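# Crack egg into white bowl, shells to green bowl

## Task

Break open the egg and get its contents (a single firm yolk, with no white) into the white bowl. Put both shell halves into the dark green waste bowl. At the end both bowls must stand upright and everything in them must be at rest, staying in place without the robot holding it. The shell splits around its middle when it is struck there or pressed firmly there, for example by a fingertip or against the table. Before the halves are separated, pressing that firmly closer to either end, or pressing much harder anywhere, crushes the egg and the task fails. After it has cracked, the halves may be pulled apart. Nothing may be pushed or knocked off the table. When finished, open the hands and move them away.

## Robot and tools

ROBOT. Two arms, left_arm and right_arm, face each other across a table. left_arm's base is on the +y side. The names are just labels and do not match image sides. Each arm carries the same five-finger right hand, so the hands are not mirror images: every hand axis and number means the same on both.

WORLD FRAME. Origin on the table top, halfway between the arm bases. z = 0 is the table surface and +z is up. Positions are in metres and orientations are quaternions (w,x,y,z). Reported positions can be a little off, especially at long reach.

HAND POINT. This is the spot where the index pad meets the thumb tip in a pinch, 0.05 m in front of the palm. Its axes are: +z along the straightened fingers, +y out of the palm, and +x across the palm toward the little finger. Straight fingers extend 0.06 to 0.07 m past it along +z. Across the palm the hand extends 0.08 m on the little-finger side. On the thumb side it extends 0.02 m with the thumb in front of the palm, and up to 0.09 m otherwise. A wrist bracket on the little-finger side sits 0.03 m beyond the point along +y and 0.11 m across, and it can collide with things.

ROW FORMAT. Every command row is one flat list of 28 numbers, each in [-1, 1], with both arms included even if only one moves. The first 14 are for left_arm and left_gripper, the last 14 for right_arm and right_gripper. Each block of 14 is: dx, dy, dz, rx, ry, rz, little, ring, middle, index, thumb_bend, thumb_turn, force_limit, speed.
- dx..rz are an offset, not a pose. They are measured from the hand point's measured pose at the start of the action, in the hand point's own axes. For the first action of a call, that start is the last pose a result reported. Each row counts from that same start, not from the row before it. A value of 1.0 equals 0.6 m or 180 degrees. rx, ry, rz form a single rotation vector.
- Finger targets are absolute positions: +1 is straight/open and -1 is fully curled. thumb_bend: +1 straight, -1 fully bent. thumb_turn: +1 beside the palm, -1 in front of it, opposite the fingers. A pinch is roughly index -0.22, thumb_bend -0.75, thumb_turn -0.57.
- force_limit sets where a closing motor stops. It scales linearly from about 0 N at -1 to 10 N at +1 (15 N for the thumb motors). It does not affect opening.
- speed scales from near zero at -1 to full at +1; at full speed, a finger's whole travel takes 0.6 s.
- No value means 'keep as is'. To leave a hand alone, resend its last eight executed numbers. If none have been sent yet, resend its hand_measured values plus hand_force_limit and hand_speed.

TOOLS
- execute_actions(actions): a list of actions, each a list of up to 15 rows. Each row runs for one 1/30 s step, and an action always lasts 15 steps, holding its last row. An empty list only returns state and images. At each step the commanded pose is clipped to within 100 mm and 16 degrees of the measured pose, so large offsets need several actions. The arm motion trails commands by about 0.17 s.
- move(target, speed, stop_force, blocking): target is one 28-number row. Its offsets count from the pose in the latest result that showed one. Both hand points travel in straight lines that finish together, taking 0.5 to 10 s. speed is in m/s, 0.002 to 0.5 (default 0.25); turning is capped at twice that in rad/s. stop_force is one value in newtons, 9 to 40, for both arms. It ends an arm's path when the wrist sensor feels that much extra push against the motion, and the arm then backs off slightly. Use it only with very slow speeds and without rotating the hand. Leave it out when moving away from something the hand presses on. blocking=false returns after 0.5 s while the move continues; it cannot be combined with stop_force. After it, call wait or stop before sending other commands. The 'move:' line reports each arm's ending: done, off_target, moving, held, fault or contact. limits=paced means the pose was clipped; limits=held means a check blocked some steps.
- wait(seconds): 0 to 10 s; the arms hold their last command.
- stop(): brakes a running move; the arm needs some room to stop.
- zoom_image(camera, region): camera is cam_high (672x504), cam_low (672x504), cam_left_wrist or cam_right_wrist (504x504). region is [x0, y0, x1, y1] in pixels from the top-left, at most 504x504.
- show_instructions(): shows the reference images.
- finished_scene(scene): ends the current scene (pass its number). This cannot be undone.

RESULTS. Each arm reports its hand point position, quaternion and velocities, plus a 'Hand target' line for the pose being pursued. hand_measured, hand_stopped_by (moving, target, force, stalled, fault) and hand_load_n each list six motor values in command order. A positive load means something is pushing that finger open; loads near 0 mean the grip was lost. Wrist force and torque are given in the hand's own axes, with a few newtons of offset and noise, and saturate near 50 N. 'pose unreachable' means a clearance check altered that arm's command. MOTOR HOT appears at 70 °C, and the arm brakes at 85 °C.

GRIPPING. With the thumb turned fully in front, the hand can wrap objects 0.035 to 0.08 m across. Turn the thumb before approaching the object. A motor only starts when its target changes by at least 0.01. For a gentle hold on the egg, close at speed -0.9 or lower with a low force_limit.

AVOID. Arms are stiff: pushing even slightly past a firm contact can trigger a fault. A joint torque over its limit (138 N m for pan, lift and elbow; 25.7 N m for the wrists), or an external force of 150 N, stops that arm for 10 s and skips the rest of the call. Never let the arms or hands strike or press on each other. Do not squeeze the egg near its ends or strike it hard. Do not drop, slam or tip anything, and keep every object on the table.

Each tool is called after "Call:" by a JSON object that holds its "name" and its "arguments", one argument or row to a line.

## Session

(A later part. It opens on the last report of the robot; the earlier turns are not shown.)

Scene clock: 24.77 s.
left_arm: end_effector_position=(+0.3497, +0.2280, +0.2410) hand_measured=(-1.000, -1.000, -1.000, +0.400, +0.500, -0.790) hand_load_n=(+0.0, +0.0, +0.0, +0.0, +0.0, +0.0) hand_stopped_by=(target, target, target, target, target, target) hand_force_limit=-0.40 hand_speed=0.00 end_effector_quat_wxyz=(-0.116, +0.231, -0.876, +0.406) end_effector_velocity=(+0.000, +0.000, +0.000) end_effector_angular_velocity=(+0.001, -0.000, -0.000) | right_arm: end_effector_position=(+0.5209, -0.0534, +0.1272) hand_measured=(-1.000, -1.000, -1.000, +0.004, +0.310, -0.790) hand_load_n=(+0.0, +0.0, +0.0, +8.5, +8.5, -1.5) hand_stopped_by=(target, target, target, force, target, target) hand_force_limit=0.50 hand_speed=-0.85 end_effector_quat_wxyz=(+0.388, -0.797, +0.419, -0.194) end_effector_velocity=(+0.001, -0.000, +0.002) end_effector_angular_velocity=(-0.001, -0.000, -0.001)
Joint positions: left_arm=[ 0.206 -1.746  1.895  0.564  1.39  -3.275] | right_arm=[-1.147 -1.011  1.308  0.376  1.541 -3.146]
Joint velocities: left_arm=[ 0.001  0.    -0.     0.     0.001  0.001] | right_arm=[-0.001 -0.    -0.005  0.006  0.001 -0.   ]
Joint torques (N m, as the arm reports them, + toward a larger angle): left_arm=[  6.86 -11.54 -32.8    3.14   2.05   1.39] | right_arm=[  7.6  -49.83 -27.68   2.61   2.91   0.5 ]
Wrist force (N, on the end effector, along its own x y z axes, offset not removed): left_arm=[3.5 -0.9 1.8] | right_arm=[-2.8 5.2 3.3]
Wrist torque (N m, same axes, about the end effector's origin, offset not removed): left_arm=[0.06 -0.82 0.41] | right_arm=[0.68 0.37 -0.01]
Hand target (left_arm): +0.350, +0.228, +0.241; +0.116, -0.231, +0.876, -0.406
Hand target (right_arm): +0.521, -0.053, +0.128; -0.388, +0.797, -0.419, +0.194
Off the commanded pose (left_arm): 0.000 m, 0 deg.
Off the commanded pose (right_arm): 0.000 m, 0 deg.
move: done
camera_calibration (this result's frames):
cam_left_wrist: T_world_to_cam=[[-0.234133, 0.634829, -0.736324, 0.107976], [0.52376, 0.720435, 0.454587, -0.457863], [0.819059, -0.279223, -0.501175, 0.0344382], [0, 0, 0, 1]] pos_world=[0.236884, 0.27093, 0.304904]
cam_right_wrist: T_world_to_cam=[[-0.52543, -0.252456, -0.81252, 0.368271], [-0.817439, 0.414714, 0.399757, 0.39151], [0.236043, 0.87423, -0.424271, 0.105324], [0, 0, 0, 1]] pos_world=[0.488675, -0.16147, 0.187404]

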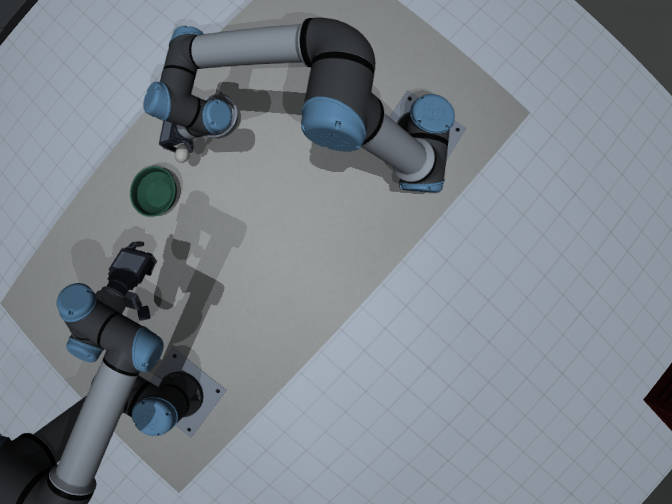

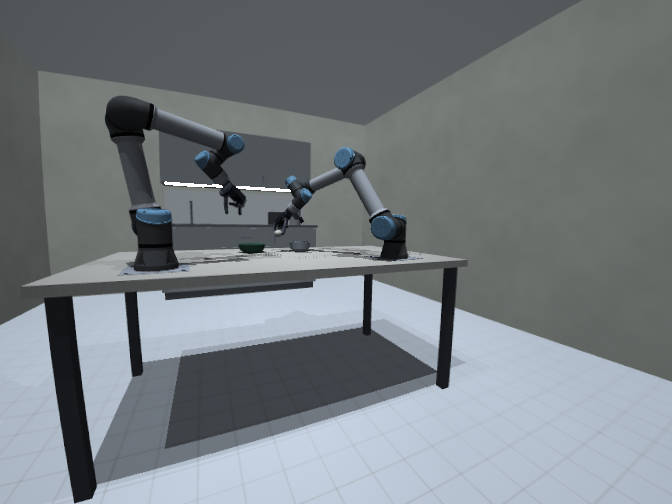

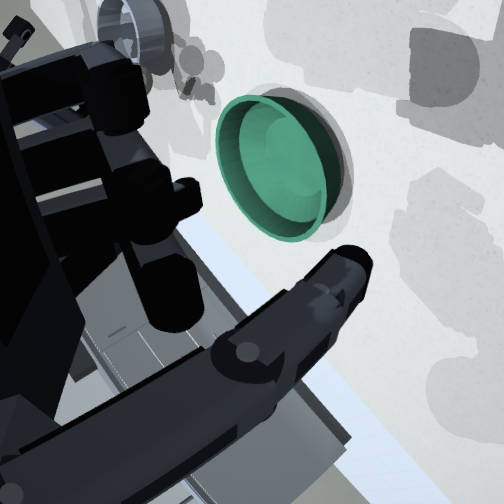

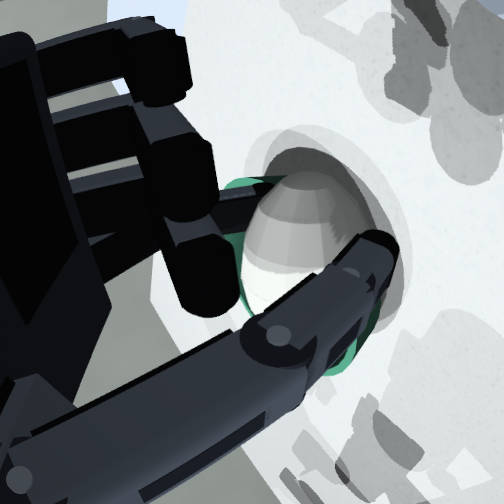

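Call:
{"name": "move", "arguments": {
  "target": [0,0,0,0,0.065,0.052,-1,-1,-1,0.4,0.5,-0.79,-0.4,0,0.212,0.072,-0.091,-0.006,-0.305,-0.241,-1,-1,-1,-0.2,0.3,-0.79,0.5,-0.85],
  "speed": 0.15
}}

Scene clock: 29.53 s.
left_arm: end_effector_position=(+0.3498, +0.2281, +0.2410) hand_measured=(-1.000, -1.000, -1.000, +0.400, +0.500, -0.790) hand_load_n=(+0.0, +0.0, +0.0, +0.0, +0.0, +0.0) hand_stopped_by=(target, target, target, target, target, target) hand_force_limit=-0.40 hand_speed=0.00 end_effector_quat_wxyz=(-0.059, +0.116, -0.900, +0.417) end_effector_velocity=(-0.000, -0.001, +0.000) end_effector_angular_velocity=(-0.001, -0.002, -0.004) | right_arm: end_effector_position=(+0.5366, -0.1976, +0.1252) hand_measured=(-1.000, -1.000, -1.000, +0.004, +0.310, -0.790) hand_load_n=(+0.0, +0.0, +0.0, +8.5, +8.5, -1.5) hand_stopped_by=(target, target, target, force, target, target) hand_force_limit=0.50 hand_speed=-0.85 end_effector_quat_wxyz=(-0.431, +0.893, +0.112, -0.064) end_effector_velocity=(-0.001, -0.001, -0.000) end_effector_angular_velocity=(-0.001, +0.006, +0.013)
Joint positions: left_arm=[ 0.367 -1.715  1.867  0.559  1.716 -3.005] | right_arm=[-1.555 -0.675  0.968  1.4    0.676 -4.845]
Joint velocities: left_arm=[-0.    -0.    -0.    -0.001  0.002  0.003] | right_arm=[-0.     0.009 -0.009  0.023  0.001 -0.022]
Joint torques (N m, as the arm reports them, + toward a larger angle): left_arm=[  8.43  -5.26 -33.93   3.34   2.62   1.58] | right_arm=[ -6.07 -37.49 -25.46   5.1    1.72  -1.7 ]
Wrist force (N, on the end effector, along its own x y z axes, offset not removed): left_arm=[4.5 3.7 -2.7] | right_arm=[-2.0 -0.2 2.0]
Wrist torque (N m, same axes, about the end effector's origin, offset not removed): left_arm=[0.79 -0.57 0.32] | right_arm=[-0.07 0.35 -0.09]
Hand target (left_arm): +0.350, +0.228, +0.241; +0.059, -0.116, +0.900, -0.417
Hand target (right_arm): +0.537, -0.198, +0.125; -0.430, +0.893, +0.113, -0.065
Off the commanded pose (left_arm): 0.000 m, 0 deg.
Off the commanded pose (right_arm): 0.000 m, 0 deg.
move: done
camera_calibration (this result's frames):
cam_left_wrist: T_world_to_cam=[[-0.0675049, 0.67499, -0.734732, 0.0401586], [0.69524, 0.560005, 0.450594, -0.480446], [0.7156, -0.480398, -0.507083, 0.117861], [0, 0, 0, 1]] pos_world=[0.252395, 0.298566, 0.305757]
cam_right_wrist: T_world_to_cam=[[0.0528735, -0.578378, -0.814054, -0.0360501], [-0.669554, -0.625339, 0.400809, 0.179929], [-0.740879, 0.523861, -0.420319, 0.681346], [0, 0, 0, 1]] pos_world=[0.627173, -0.265264, 0.184919]

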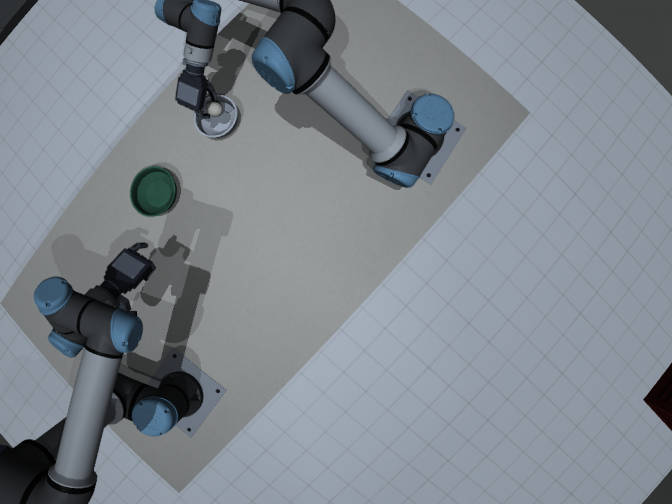

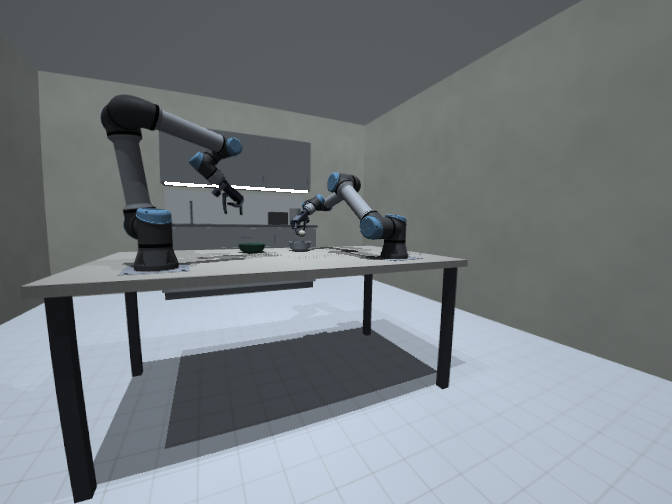

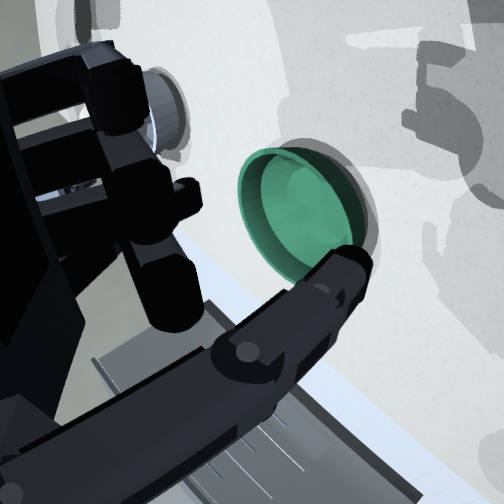

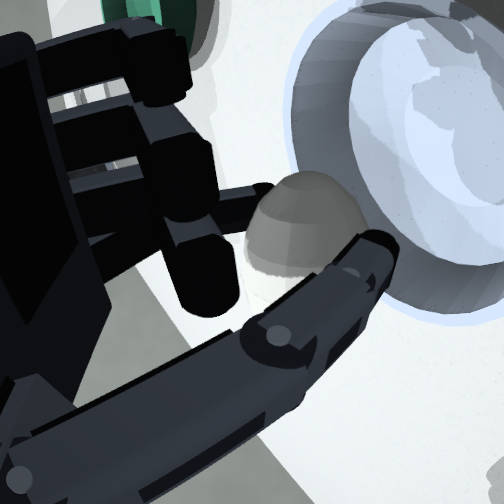

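Call:
{"name": "move", "arguments": {
  "target": [-0.02,-0.388,0.669,0.02,-0.069,0.087,-1,-1,-1,0.4,0.5,-0.79,-0.4,0,0,0,0,0,0,0,-1,-1,-1,-0.2,0.3,-0.79,0.5,-0.85],
  "speed": 0.22
}}

Scene clock: 32.53 s.
left_arm: end_effector_position=(+0.4798, -0.2093, +0.1584) hand_measured=(-1.000, -1.000, -1.000, +0.400, +0.500, -0.790) hand_load_n=(+0.0, +0.0, +0.0, +0.0, +0.0, +0.0) hand_stopped_by=(target, target, target, target, target, target) hand_force_limit=-0.40 hand_speed=0.00 end_effector_quat_wxyz=(-0.215, +0.035, -0.882, +0.418) end_effector_velocity=(+0.000, -0.003, -0.000) end_effector_angular_velocity=(+0.007, +0.003, -0.000) | right_arm: end_effector_position=(+0.5366, -0.1976, +0.1252) hand_measured=(-1.000, -1.000, -1.000, +0.004, +0.310, -0.790) hand_load_n=(+0.0, +0.0, +0.0, +8.5, +8.5, -1.5) hand_stopped_by=(target, target, target, force, target, target) hand_force_limit=0.50 hand_speed=-0.85 end_effector_quat_wxyz=(-0.431, +0.893, +0.112, -0.064) end_effector_velocity=(-0.000, +0.000, -0.000) end_effector_angular_velocity=(+0.000, +0.001, +0.000)
Joint positions: left_arm=[ 0.163 -0.655  0.673  0.589  1.356 -2.852] | right_arm=[-1.555 -0.675  0.968  1.4    0.676 -4.845]
Joint velocities: left_arm=[ 0.     0.017 -0.034  0.024  0.001 -0.001] | right_arm=[ 0.001  0.001  0.    -0.001 -0.001  0.   ]
Joint torques (N m, as the arm reports them, + toward a larger angle): left_arm=[  7.   -43.57 -33.34   3.4   -2.36  -1.23] | right_arm=[  7.67 -58.63  -7.27   0.6   -4.33   1.59]
Wrist force (N, on the end effector, along its own x y z axes, offset not removed): left_arm=[-0.6 1.6 -1.5] | right_arm=[2.0 2.3 3.4]
Wrist torque (N m, same axes, about the end effector's origin, offset not removed): left_arm=[0.38 0.22 0.03] | right_arm=[0.10 -0.53 0.14]
Hand target (left_arm): +0.480, -0.210, +0.158; +0.215, -0.035, +0.882, -0.418
Hand target (right_arm): +0.537, -0.198, +0.125; -0.431, +0.893, +0.112, -0.064
Off the commanded pose (left_arm): 0.002 m, 0 deg.
Off the commanded pose (right_arm): 0.000 m, 0 deg.
move: done
camera_calibration (this result's frames):
cam_left_wrist: T_world_to_cam=[[0.195287, 0.694738, -0.692245, 0.154803], [0.500085, 0.536643, 0.679654, -0.236204], [0.843669, -0.478909, -0.242628, -0.330183], [0, 0, 0, 1]] pos_world=[0.366456, -0.138918, 0.187586]
cam_right_wrist: T_world_to_cam=[[0.0528726, -0.578378, -0.814054, -0.0360502], [-0.669555, -0.625338, 0.40081, 0.179929], [-0.740878, 0.523862, -0.420319, 0.681346], [0, 0, 0, 1]] pos_world=[0.627173, -0.265266, 0.184919]

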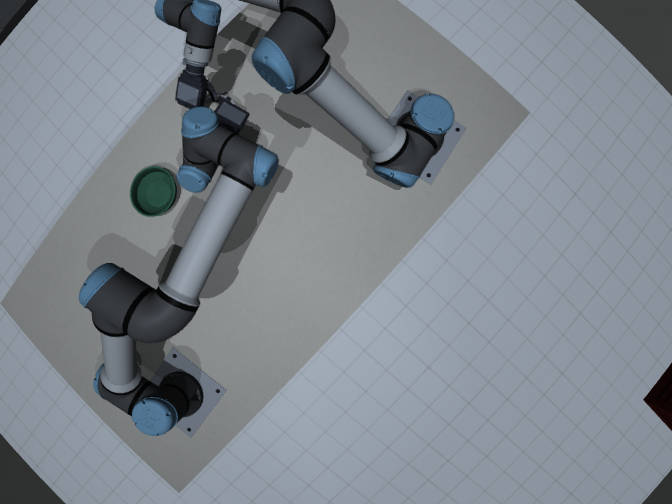

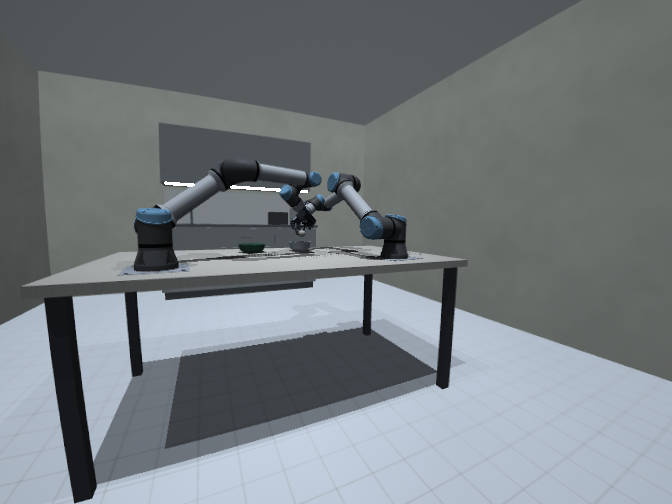

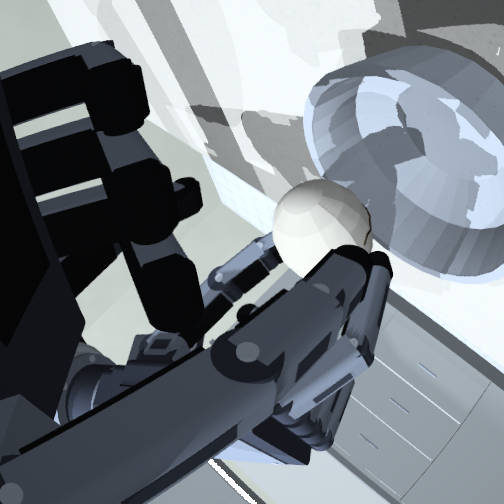

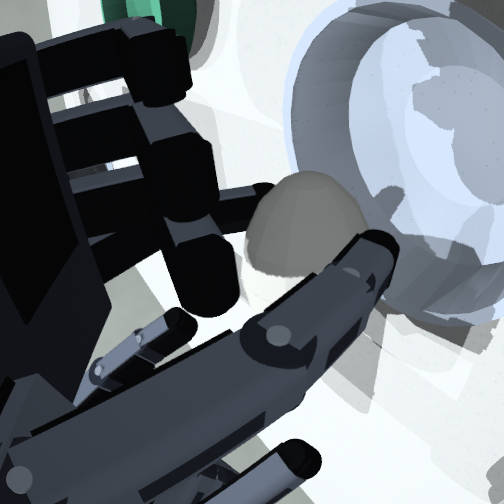

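Call:
{"name": "move", "arguments": {
  "target": [0.005,0.031,0.042,0,0,0,-1,-1,-1,0.4,0.5,-0.79,-0.4,0,0,0,0,0,0,0,-1,-1,-1,-0.2,0.3,-0.79,0.5,-0.85],
  "speed": 0.04
}}

Scene clock: 33.90 s.
left_arm: end_effector_position=(+0.4895, -0.2160, +0.1296) hand_measured=(-1.000, -1.000, -1.000, +0.400, +0.500, -0.790) hand_load_n=(+0.0, +0.0, +0.0, +0.0, +0.0, +0.0) hand_stopped_by=(target, target, target, target, target, target) hand_force_limit=-0.40 hand_speed=0.00 end_effector_quat_wxyz=(-0.215, +0.035, -0.882, +0.418) end_effector_velocity=(+0.001, -0.001, -0.002) end_effector_angular_velocity=(-0.000, +0.000, +0.001) | right_arm: end_effector_position=(+0.5366, -0.1976, +0.1252) hand_measured=(-1.000, -1.000, -1.000, +0.004, +0.310, -0.790) hand_load_n=(+0.0, +0.0, +0.0, +8.5, +8.5, -1.5) hand_stopped_by=(target, target, target, force, target, target) hand_force_limit=0.50 hand_speed=-0.85 end_effector_quat_wxyz=(-0.431, +0.893, +0.112, -0.064) end_effector_velocity=(-0.000, +0.001, +0.001) end_effector_angular_velocity=(+0.002, +0.000, +0.000)
Joint positions: left_arm=[ 0.175 -0.611  0.665  0.552  1.365 -2.846] | right_arm=[-1.555 -0.675  0.968  1.4    0.676 -4.845]
Joint velocities: left_arm=[ 0.001  0.004 -0.002 -0.002  0.    -0.   ] | right_arm=[ 0.    -0.001  0.     0.001 -0.002 -0.   ]
Joint torques (N m, as the arm reports them, + toward a larger angle): left_arm=[  7.56 -46.54 -33.29  -2.7    2.25   1.65] | right_arm=[  6.88 -58.41  -7.43   0.71  -4.32   1.56]
Wrist force (N, on the end effector, along its own x y z axes, offset not removed): left_arm=[-1.7 1.9 -0.3] | right_arm=[-0.4 4.4 0.6]
Wrist torque (N m, same axes, about the end effector's origin, offset not removed): left_arm=[0.52 0.06 -0.23] | right_arm=[0.64 0.12 0.07]
Hand target (left_arm): +0.490, -0.216, +0.129; +0.215, -0.035, +0.882, -0.418
Hand target (right_arm): +0.537, -0.198, +0.125; -0.431, +0.893, +0.112, -0.064
Off the commanded pose (left_arm): 0.000 m, 0 deg.
Off the commanded pose (right_arm): 0.000 m, 0 deg.
move: done
camera_calibration (this result's frames):
cam_left_wrist: T_world_to_cam=[[0.195299, 0.694735, -0.692244, 0.137598], [0.500072, 0.536646, 0.679661, -0.217835], [0.843674, -0.478909, -0.242611, -0.34864], [0, 0, 0, 1]] pos_world=[0.3762, -0.145661, 0.158721]
cam_right_wrist: T_world_to_cam=[[0.0528734, -0.578378, -0.814054, -0.0360502], [-0.669554, -0.625339, 0.40081, 0.179929], [-0.740879, 0.523861, -0.420319, 0.681346], [0, 0, 0, 1]] pos_world=[0.627173, -0.265265, 0.184919]

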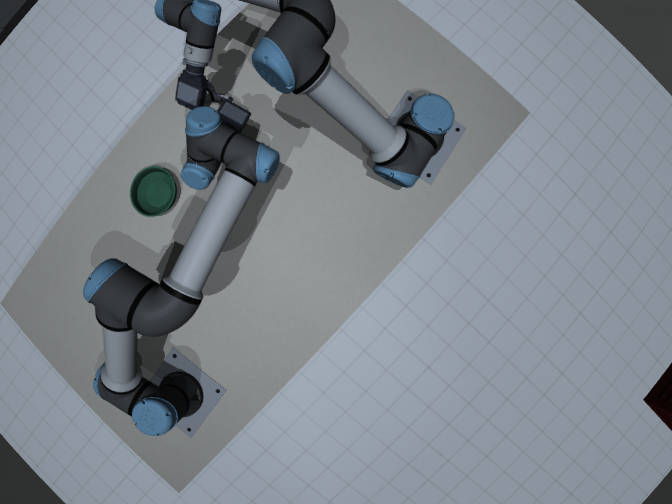

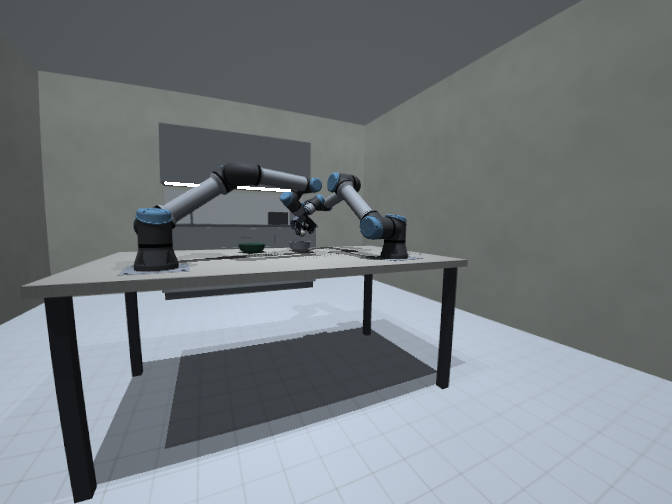

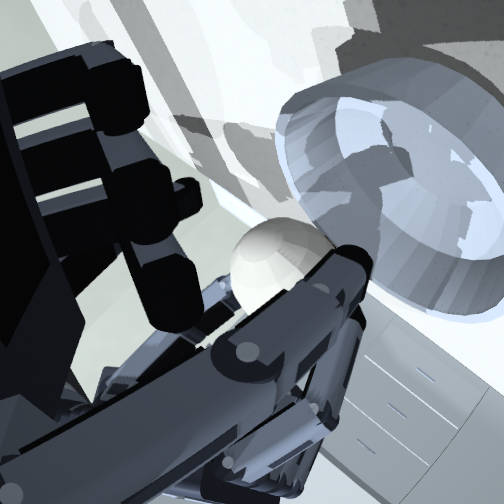

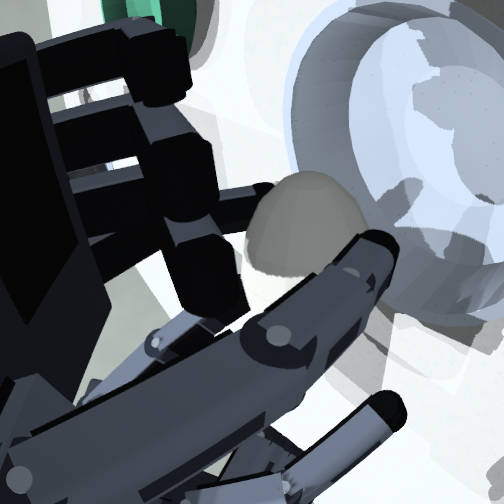

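Call:
{"name": "move", "arguments": {
  "target": [-0.022,0.015,0.0117,0,0,0,-1,-1,-1,0.4,0.5,-0.79,-0.4,0,0,0,0,0,0,0,-1,-1,-1,-0.2,0.3,-0.79,0.5,-0.85],
  "speed": 0.015,
  "stop_force": 10
}}

Scene clock: 35.40 s.
left_arm: end_effector_position=(+0.5051, -0.2121, +0.1236) hand_measured=(-1.000, -1.000, -1.000, +0.400, +0.500, -0.790) hand_load_n=(+0.0, +0.0, +0.0, +0.0, +0.0, +0.0) hand_stopped_by=(target, target, target, target, target, target) hand_force_limit=-0.40 hand_speed=0.00 end_effector_quat_wxyz=(-0.215, +0.035, -0.882, +0.418) end_effector_velocity=(+0.002, +0.001, -0.001) end_effector_angular_velocity=(+0.001, -0.000, -0.000) | right_arm: end_effector_position=(+0.5366, -0.1976, +0.1252) hand_measured=(-1.000, -1.000, -1.000, +0.004, +0.310, -0.790) hand_load_n=(+0.0, +0.0, +0.0, +8.5, +8.5, -1.5) hand_stopped_by=(target, target, target, force, target, target) hand_force_limit=0.50 hand_speed=-0.85 end_effector_quat_wxyz=(-0.431, +0.893, +0.112, -0.064) end_effector_velocity=(-0.001, +0.001, +0.000) end_effector_angular_velocity=(+0.001, -0.001, +0.003)
Joint positions: left_arm=[ 0.198 -0.597  0.652  0.548  1.385 -2.832] | right_arm=[-1.555 -0.675  0.968  1.4    0.676 -4.845]
Joint velocities: left_arm=[ 0.003  0.003 -0.003  0.001  0.003  0.003] | right_arm=[ 0.002 -0.    -0.     0.001 -0.001 -0.002]
Joint torques (N m, as the arm reports them, + toward a larger angle): left_arm=[  8.81 -47.55 -35.37  -2.8    2.1    1.81] | right_arm=[  7.23 -59.28  -8.45   0.8   -4.27   1.49]
Wrist force (N, on the end effector, along its own x y z axes, offset not removed): left_arm=[3.9 -0.6 -0.3] | right_arm=[-1.8 -0.5 0.3]
Wrist torque (N m, same axes, about the end effector's origin, offset not removed): left_arm=[0.06 -0.72 0.11] | right_arm=[-0.16 0.23 -0.13]
Hand target (left_arm): +0.505, -0.212, +0.124; +0.215, -0.035, +0.882, -0.418
Hand target (right_arm): +0.537, -0.198, +0.125; -0.431, +0.893, +0.112, -0.064
Off the commanded pose (left_arm): 0.000 m, 0 deg.
Off the commanded pose (right_arm): 0.000 m, 0 deg.
move: done
camera_calibration (this result's frames):
cam_left_wrist: T_world_to_cam=[[0.195327, 0.694727, -0.692245, 0.127722], [0.500039, 0.536658, 0.679675, -0.223689], [0.843687, -0.478908, -0.242567, -0.361383], [0, 0, 0, 1]] pos_world=[0.3918, -0.141757, 0.152791]
cam_right_wrist: T_world_to_cam=[[0.052873, -0.578378, -0.814054, -0.0360499], [-0.669554, -0.625339, 0.40081, 0.179929], [-0.740879, 0.523861, -0.420319, 0.681346], [0, 0, 0, 1]] pos_world=[0.627173, -0.265265, 0.184919]

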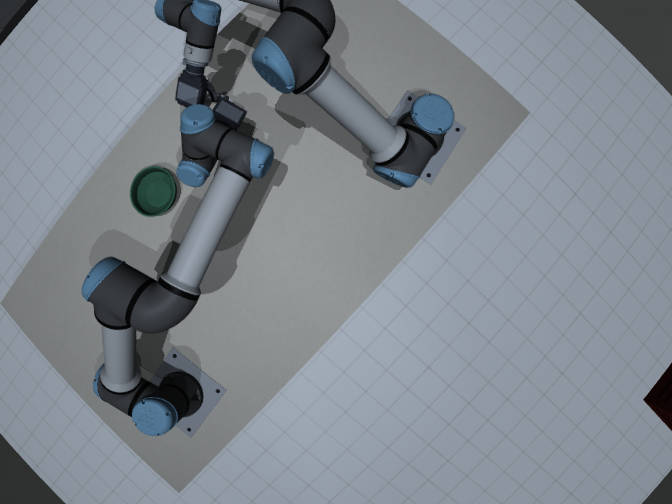

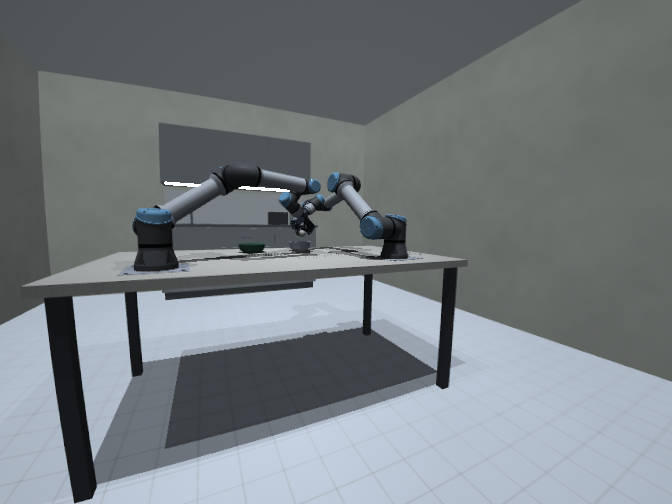

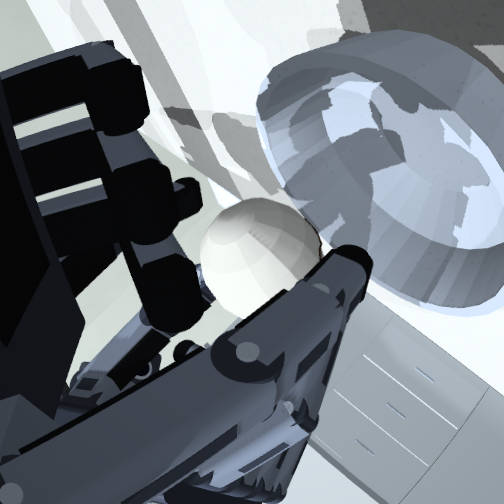

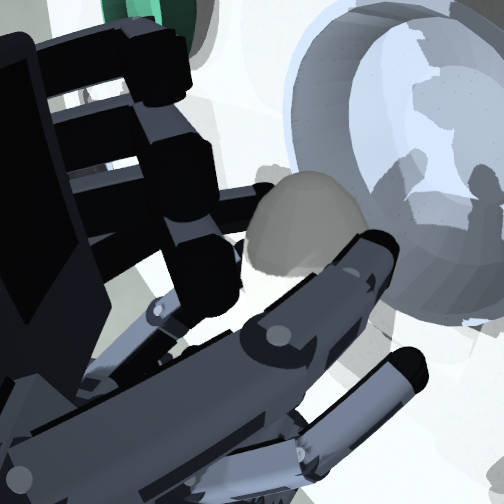

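Call:
{"name": "move", "arguments": {
  "target": [-0.0097,0.0028,0.0023,0,0,0,-1,-1,-1,0.2,0.5,-0.79,-0.6,-0.6,0,0,0,0,0,0,-1,-1,-1,-0.2,0.3,-0.79,0.5,-0.85],
  "speed": 0.01,
  "stop_force": 10
}}

Call:
{"name": "move", "arguments": {
  "target": [0,0,0,0,0,0,-1,-1,-1,-0.2,-0.2,-0.79,-0.6,-0.88,0,0,0,0,0,0,-1,-1,-1,-0.2,0.3,-0.79,0.5,-0.85]
}}

Scene clock: 36.43 s.
left_arm: end_effector_position=(+0.5109, -0.2107, +0.1236) hand_measured=(-1.000, -1.000, -1.000, +0.200, +0.500, -0.790) hand_load_n=(+0.0, +0.0, +0.0, +0.0, +0.0, +0.0) hand_stopped_by=(target, target, target, target, target, target) hand_force_limit=-0.60 hand_speed=-0.60 end_effector_quat_wxyz=(-0.215, +0.035, -0.882, +0.418) end_effector_velocity=(+0.002, +0.001, -0.001) end_effector_angular_velocity=(+0.002, -0.000, -0.001) | right_arm: end_effector_position=(+0.5366, -0.1976, +0.1252) hand_measured=(-1.000, -1.000, -1.000, +0.004, +0.310, -0.790) hand_load_n=(+0.0, +0.0, +0.0, +8.5, +8.5, -1.5) hand_stopped_by=(target, target, target, force, target, target) hand_force_limit=0.50 hand_speed=-0.85 end_effector_quat_wxyz=(-0.431, +0.893, +0.112, -0.064) end_effector_velocity=(+0.000, -0.001, -0.000) end_effector_angular_velocity=(-0.001, +0.002, -0.002)
Joint positions: left_arm=[ 0.207 -0.592  0.642  0.552  1.392 -2.827] | right_arm=[-1.555 -0.675  0.968  1.4    0.676 -4.845]
Joint velocities: left_arm=[ 0.003  0.003 -0.004  0.002  0.003  0.003] | right_arm=[-0.002  0.001  0.     0.001  0.     0.001]
Joint torques (N m, as the arm reports them, + toward a larger angle): left_arm=[  7.04 -44.83 -34.23   3.3    2.86   1.45] | right_arm=[  7.24 -59.08  -8.36   0.75  -4.33   1.51]
Wrist force (N, on the end effector, along its own x y z axes, offset not removed): left_arm=[4.7 2.1 -7.3] | right_arm=[-2.4 4.2 3.1]
Wrist torque (N m, same axes, about the end effector's origin, offset not removed): left_arm=[1.20 -0.69 0.54] | right_arm=[0.35 0.28 -0.13]
Hand target (left_arm): +0.511, -0.211, +0.124; +0.215, -0.035, +0.882, -0.418
Hand target (right_arm): +0.537, -0.198, +0.125; -0.431, +0.893, +0.112, -0.064
Off the commanded pose (left_arm): 0.000 m, 0 deg.
Off the commanded pose (right_arm): 0.000 m, 0 deg.
move: done
camera_calibration (this result's frames):
cam_left_wrist: T_world_to_cam=[[0.195344, 0.694713, -0.692254, 0.125589], [0.50002, 0.536673, 0.679678, -0.227342], [0.843695, -0.478911, -0.242535, -0.365565], [0, 0, 0, 1]] pos_world=[0.397568, -0.140314, 0.152797]
cam_right_wrist: T_world_to_cam=[[0.0528732, -0.578378, -0.814054, -0.03605], [-0.669554, -0.625339, 0.400809, 0.179929], [-0.740879, 0.523861, -0.420319, 0.681346], [0, 0, 0, 1]] pos_world=[0.627173, -0.265265, 0.184919]

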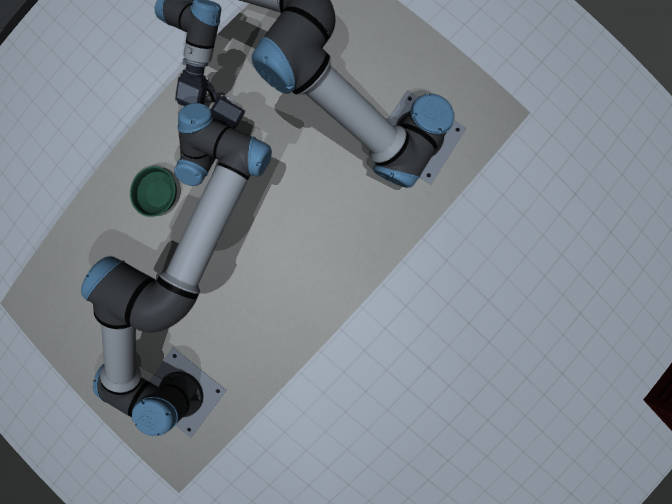

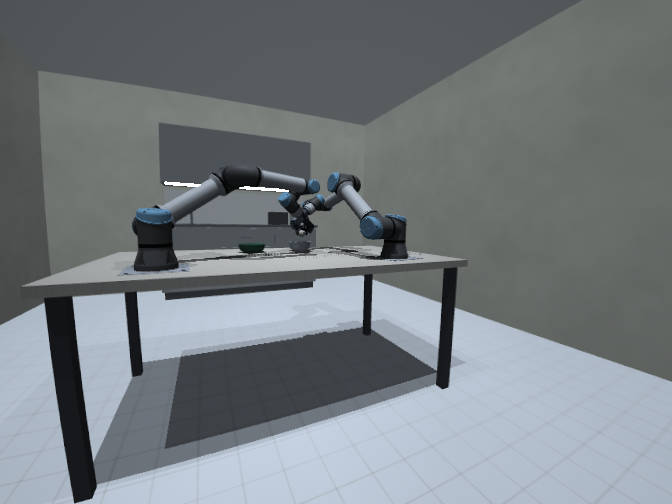

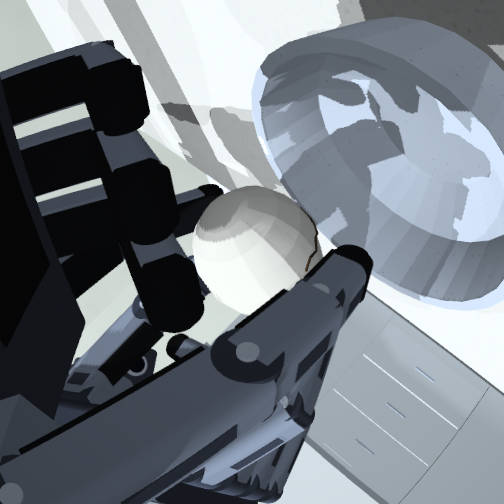

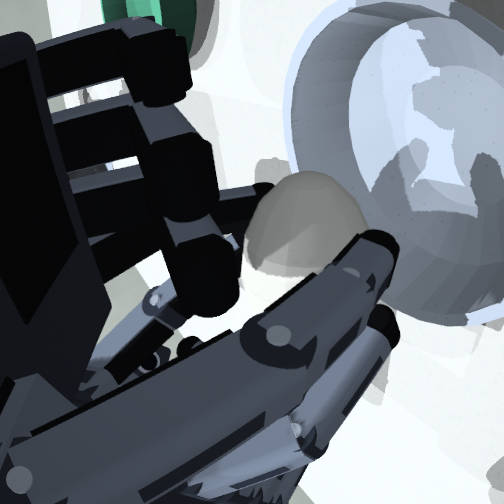

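Scene clock: 40.90 s.
left_arm: end_effector_position=(+0.5109, -0.2107, +0.1236) hand_measured=(-1.000, -1.000, -1.000, +0.174, -0.030, -0.790) hand_load_n=(+0.0, +0.0, -0.5, +3.5, +3.0, +0.5) hand_stopped_by=(target, target, target, force, force, target) hand_force_limit=-0.60 hand_speed=-0.88 end_effector_quat_wxyz=(-0.215, +0.035, -0.882, +0.418) end_effector_velocity=(+0.000, -0.000, +0.001) end_effector_angular_velocity=(-0.002, -0.001, -0.001) | right_arm: end_effector_position=(+0.5366, -0.1976, +0.1252) hand_measured=(-1.000, -1.000, -1.000, +0.004, +0.310, -0.790) hand_load_n=(+0.0, +0.0, +0.0, +9.5, +7.5, -1.0) hand_stopped_by=(target, target, target, force, target, target) hand_force_limit=0.50 hand_speed=-0.85 end_effector_quat_wxyz=(-0.431, +0.893, +0.112, -0.064) end_effector_velocity=(+0.000, -0.000, +0.000) end_effector_angular_velocity=(+0.001, +0.000, -0.001)
Joint positions: left_arm=[ 0.207 -0.592  0.642  0.552  1.392 -2.827] | right_arm=[-1.555 -0.675  0.968  1.4    0.676 -4.845]
Joint velocities: left_arm=[ 0.    -0.    -0.001 -0.002  0.     0.001] | right_arm=[-0.001 -0.     0.     0.    -0.001 -0.   ]
Joint torques (N m, as the arm reports them, + toward a larger angle): left_arm=[ -6.66 -59.2   -7.41  -2.21  -2.37  -1.52] | right_arm=[ -5.97 -58.37  -7.28   0.69   1.9    1.27]
Wrist force (N, on the end effector, along its own x y z axes, offset not removed): left_arm=[3.3 -1.1 -1.7] | right_arm=[-1.8 1.1 4.2]
Wrist torque (N m, same axes, about the end effector's origin, offset not removed): left_arm=[0.10 -0.49 0.30] | right_arm=[0.20 0.22 -0.11]
Hand target (left_arm): +0.511, -0.211, +0.124; +0.215, -0.035, +0.882, -0.418
Hand target (right_arm): +0.537, -0.198, +0.125; -0.431, +0.893, +0.112, -0.064
Off the commanded pose (left_arm): 0.000 m, 0 deg.
Off the commanded pose (right_arm): 0.000 m, 0 deg.
move: done
camera_calibration (this result's frames):
cam_left_wrist: T_world_to_cam=[[0.195343, 0.694713, -0.692253, 0.12559], [0.500018, 0.536674, 0.679678, -0.227341], [0.843696, -0.478909, -0.242534, -0.365566], [0, 0, 0, 1]] pos_world=[0.397568, -0.140313, 0.152797]
cam_right_wrist: T_world_to_cam=[[0.052884, -0.578377, -0.814054, -0.0360496], [-0.669542, -0.625352, 0.40081, 0.179921], [-0.740889, 0.523847, -0.420319, 0.681338], [0, 0, 0, 1]] pos_world=[0.627167, -0.265253, 0.184919]

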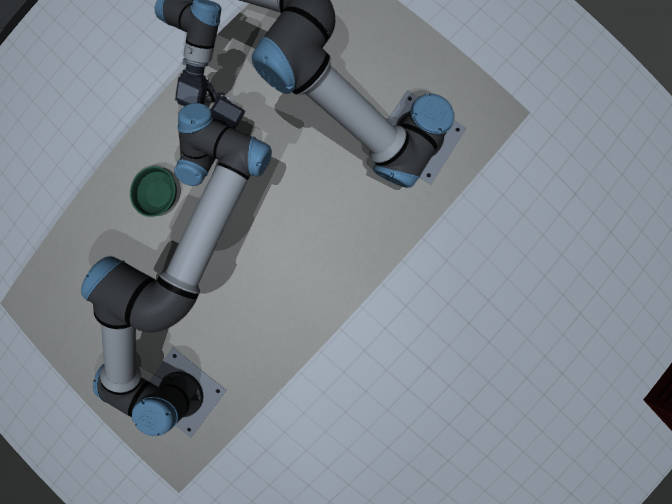

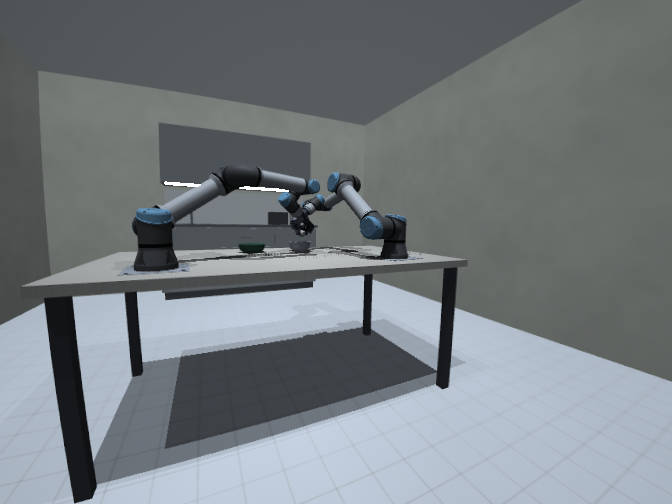

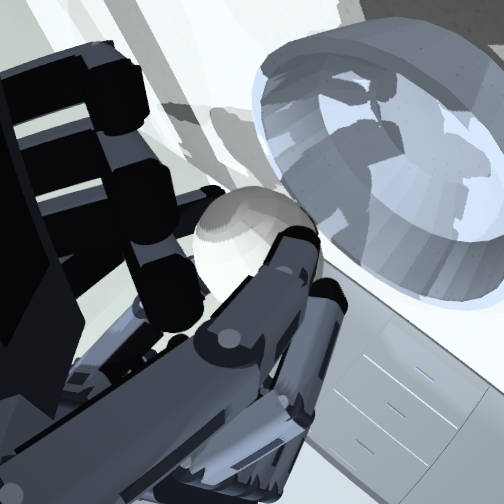

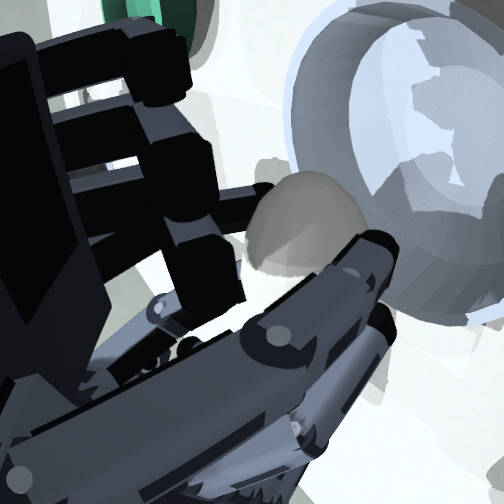

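Call:
{"name": "move", "arguments": {
  "target": [0,0,0,0,0,0,-1,-1,-1,-0.25,-0.3,-0.79,0.1,-0.9,0,0,0,0,0,0,-1,-1,-1,-0.2,0.3,-0.79,0.5,-0.85]
}}

Call:
{"name": "move", "arguments": {
  "target": [0.016,-0.005,-0.004,0,0,0,-1,-1,-1,-0.25,-0.3,-0.79,0.1,-0.9,0.03,0,0,0,0,0,-1,-1,-1,-0.2,0.3,-0.79,0.5,-0.85],
  "speed": 0.012
}}

Scene clock: 41.80 s.
left_arm: end_effector_position=(+0.5109, -0.2107, +0.1236) hand_measured=(-1.000, -1.000, -1.000, +0.166, -0.078, -0.790) hand_load_n=(+0.0, +0.0, +0.0, +9.0, +8.0, +2.0) hand_stopped_by=(target, target, target, force, force, target) hand_force_limit=0.10 hand_speed=-0.90 end_effector_quat_wxyz=(-0.215, +0.035, -0.882, +0.418) end_effector_velocity=(-0.001, -0.001, +0.000) end_effector_angular_velocity=(-0.001, -0.000, -0.002) | right_arm: end_effector_position=(+0.5366, -0.1976, +0.1252) hand_measured=(-1.000, -1.000, -1.000, +0.004, +0.310, -0.790) hand_load_n=(+0.0, +0.0, +0.0, +9.0, +8.0, -0.5) hand_stopped_by=(target, target, target, force, target, target) hand_force_limit=0.50 hand_speed=-0.85 end_effector_quat_wxyz=(-0.431, +0.893, +0.112, -0.064) end_effector_velocity=(+0.001, -0.000, -0.001) end_effector_angular_velocity=(+0.001, -0.000, -0.001)
Joint positions: left_arm=[ 0.207 -0.592  0.642  0.552  1.392 -2.827] | right_arm=[-1.555 -0.675  0.968  1.4    0.676 -4.845]
Joint velocities: left_arm=[-0.001 -0.     0.    -0.001  0.001  0.001] | right_arm=[-0.001  0.001 -0.    -0.002 -0.001 -0.   ]
Joint torques (N m, as the arm reports them, + toward a larger angle): left_arm=[ -5.87 -59.61  -7.81  -2.13  -2.16  -1.51] | right_arm=[ -6.05 -58.71  -8.52   0.73   1.58   1.33]
Wrist force (N, on the end effector, along its own x y z axes, offset not removed): left_arm=[2.4 -1.7 -4.7] | right_arm=[-2.1 2.1 1.4]
Wrist torque (N m, same axes, about the end effector's origin, offset not removed): left_arm=[-0.05 -0.51 0.02] | right_arm=[0.53 0.23 0.10]
Hand target (left_arm): +0.511, -0.211, +0.124; +0.215, -0.035, +0.882, -0.418
Hand target (right_arm): +0.537, -0.198, +0.125; -0.431, +0.893, +0.112, -0.064
Off the commanded pose (left_arm): 0.000 m, 0 deg.
Off the commanded pose (right_arm): 0.000 m, 0 deg.
move: done
camera_calibration (this result's frames):
cam_left_wrist: T_world_to_cam=[[0.19534, 0.694718, -0.692249, 0.125589], [0.500011, 0.536675, 0.679683, -0.227339], [0.843701, -0.478902, -0.242533, -0.365567], [0, 0, 0, 1]] pos_world=[0.397569, -0.140312, 0.152795]
cam_right_wrist: T_world_to_cam=[[0.0528859, -0.578387, -0.814046, -0.036057], [-0.669542, -0.625347, 0.400817, 0.17992], [-0.740889, 0.523841, -0.420326, 0.681338], [0, 0, 0, 1]] pos_world=[0.627167, -0.265255, 0.184917]

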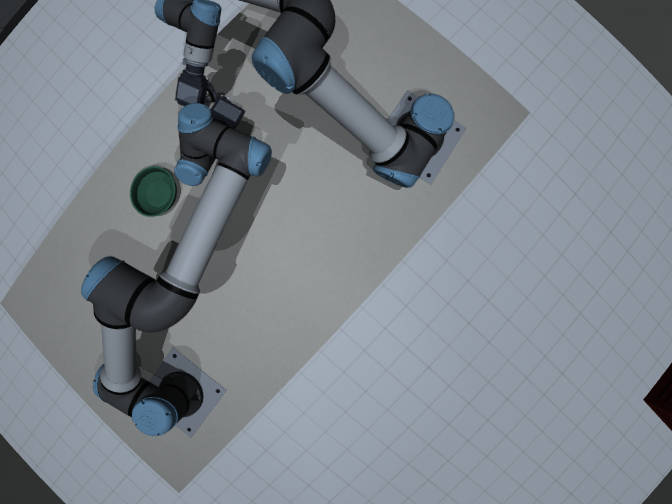

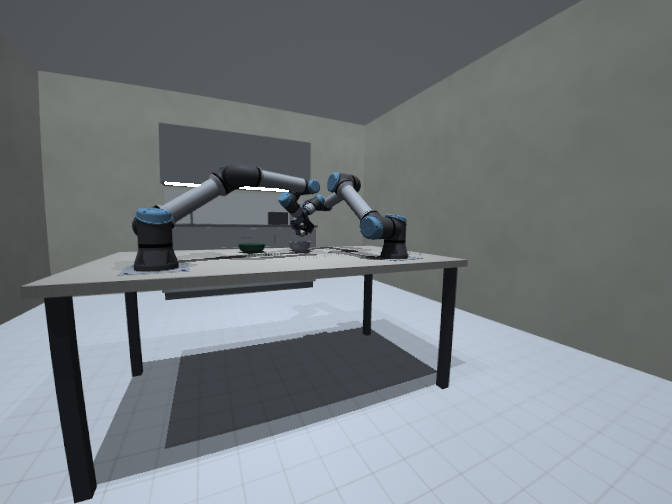

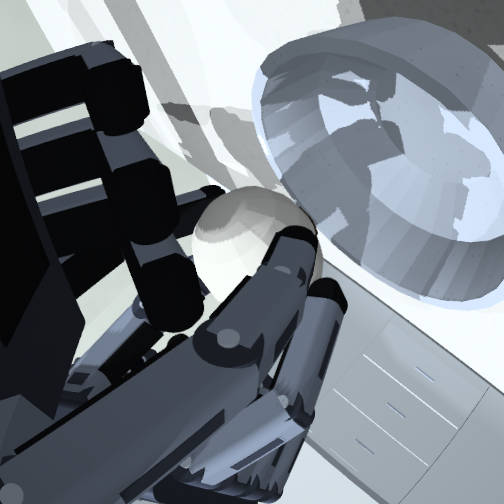

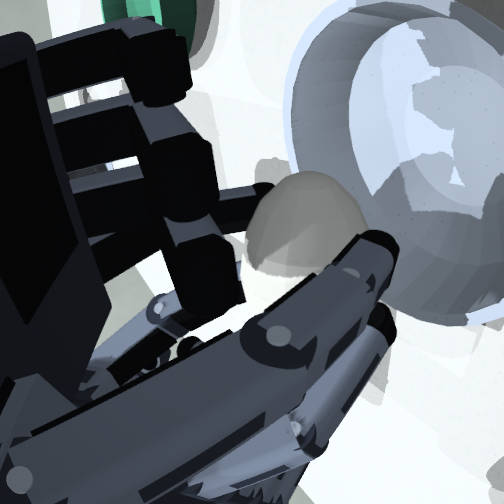

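Scene clock: 43.53 s.
left_arm: end_effector_position=(+0.5011, -0.2132, +0.1239) hand_measured=(-1.000, -1.000, -1.000, +0.166, -0.078, -0.790) hand_load_n=(+0.0, +0.0, +0.0, +8.5, +8.0, +1.5) hand_stopped_by=(target, target, target, force, force, target) hand_force_limit=0.10 hand_speed=-0.90 end_effector_quat_wxyz=(-0.215, +0.035, -0.882, +0.418) end_effector_velocity=(-0.001, +0.001, -0.000) end_effector_angular_velocity=(+0.002, +0.001, +0.002) | right_arm: end_effector_position=(+0.5536, -0.1931, +0.1249) hand_measured=(-1.000, -1.000, -1.000, +0.004, +0.310, -0.790) hand_load_n=(+0.0, +0.0, +0.0, +8.5, +8.0, -1.5) hand_stopped_by=(target, target, target, force, target, target) hand_force_limit=0.50 hand_speed=-0.85 end_effector_quat_wxyz=(-0.431, +0.893, +0.112, -0.064) end_effector_velocity=(+0.002, +0.001, -0.000) end_effector_angular_velocity=(-0.000, +0.003, +0.000)
Joint positions: left_arm=[ 0.192 -0.6    0.658  0.546  1.38  -2.836] | right_arm=[-1.553 -0.624  0.871  1.443  0.676 -4.841]
Joint velocities: left_arm=[-0.001 -0.002  0.004 -0.    -0.002 -0.002] | right_arm=[ 0.     0.009 -0.016  0.009 -0.001  0.   ]
Joint torques (N m, as the arm reports them, + toward a larger angle): left_arm=[ -6.92 -59.1   -8.29  -2.98  -2.42  -1.42] | right_arm=[  7.41 -39.98 -25.23   4.78  -4.14   1.54]
Wrist force (N, on the end effector, along its own x y z axes, offset not removed): left_arm=[4.2 0.7 -5.3] | right_arm=[-0.6 2.7 1.6]
Wrist torque (N m, same axes, about the end effector's origin, offset not removed): left_arm=[0.73 -0.39 0.27] | right_arm=[0.39 0.07 -0.26]
Hand target (left_arm): +0.501, -0.213, +0.124; +0.215, -0.035, +0.882, -0.418
Hand target (right_arm): +0.554, -0.193, +0.125; -0.431, +0.893, +0.112, -0.064
Off the commanded pose (left_arm): 0.000 m, 0 deg.
Off the commanded pose (right_arm): 0.000 m, 0 deg.
move: done
camera_calibration (this result's frames):
cam_left_wrist: T_world_to_cam=[[0.195322, 0.694726, -0.692247, 0.129403], [0.500025, 0.53667, 0.679677, -0.221234], [0.843697, -0.478897, -0.242556, -0.358401], [0, 0, 0, 1]] pos_world=[0.387729, -0.142807, 0.153014]
cam_right_wrist: T_world_to_cam=[[0.0528868, -0.578356, -0.814068, -0.0346499], [-0.669595, -0.625326, 0.400763, 0.194313], [-0.740841, 0.523901, -0.420336, 0.691436], [0, 0, 0, 1]] pos_world=[0.644188, -0.260775, 0.184555]

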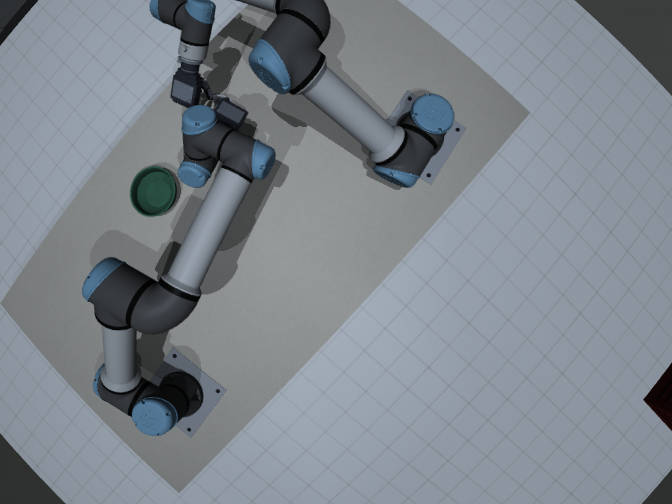

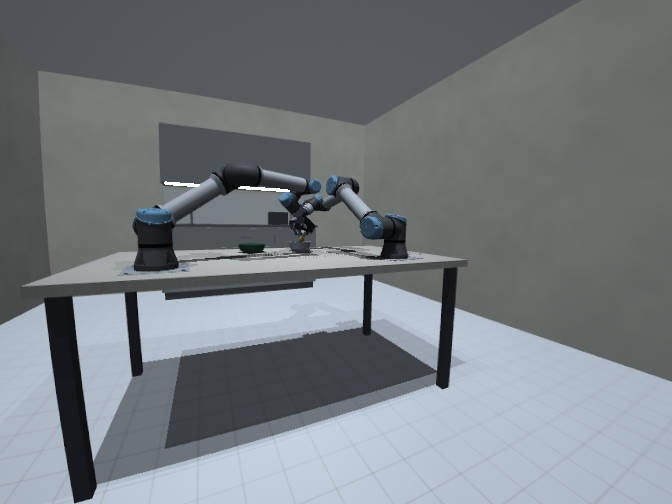

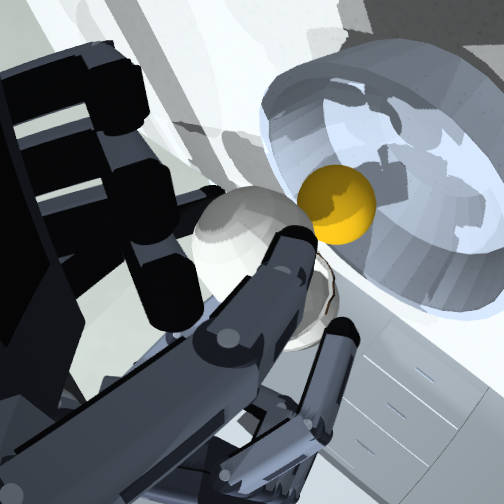

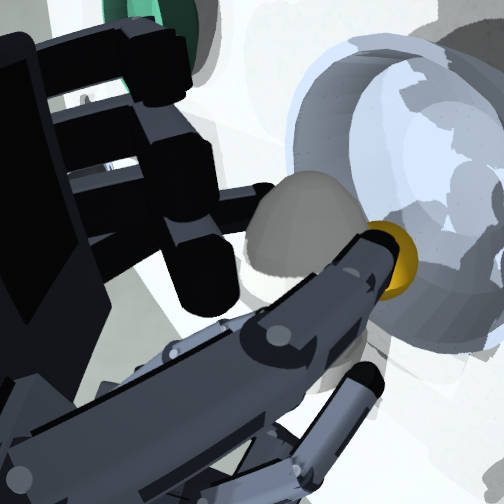

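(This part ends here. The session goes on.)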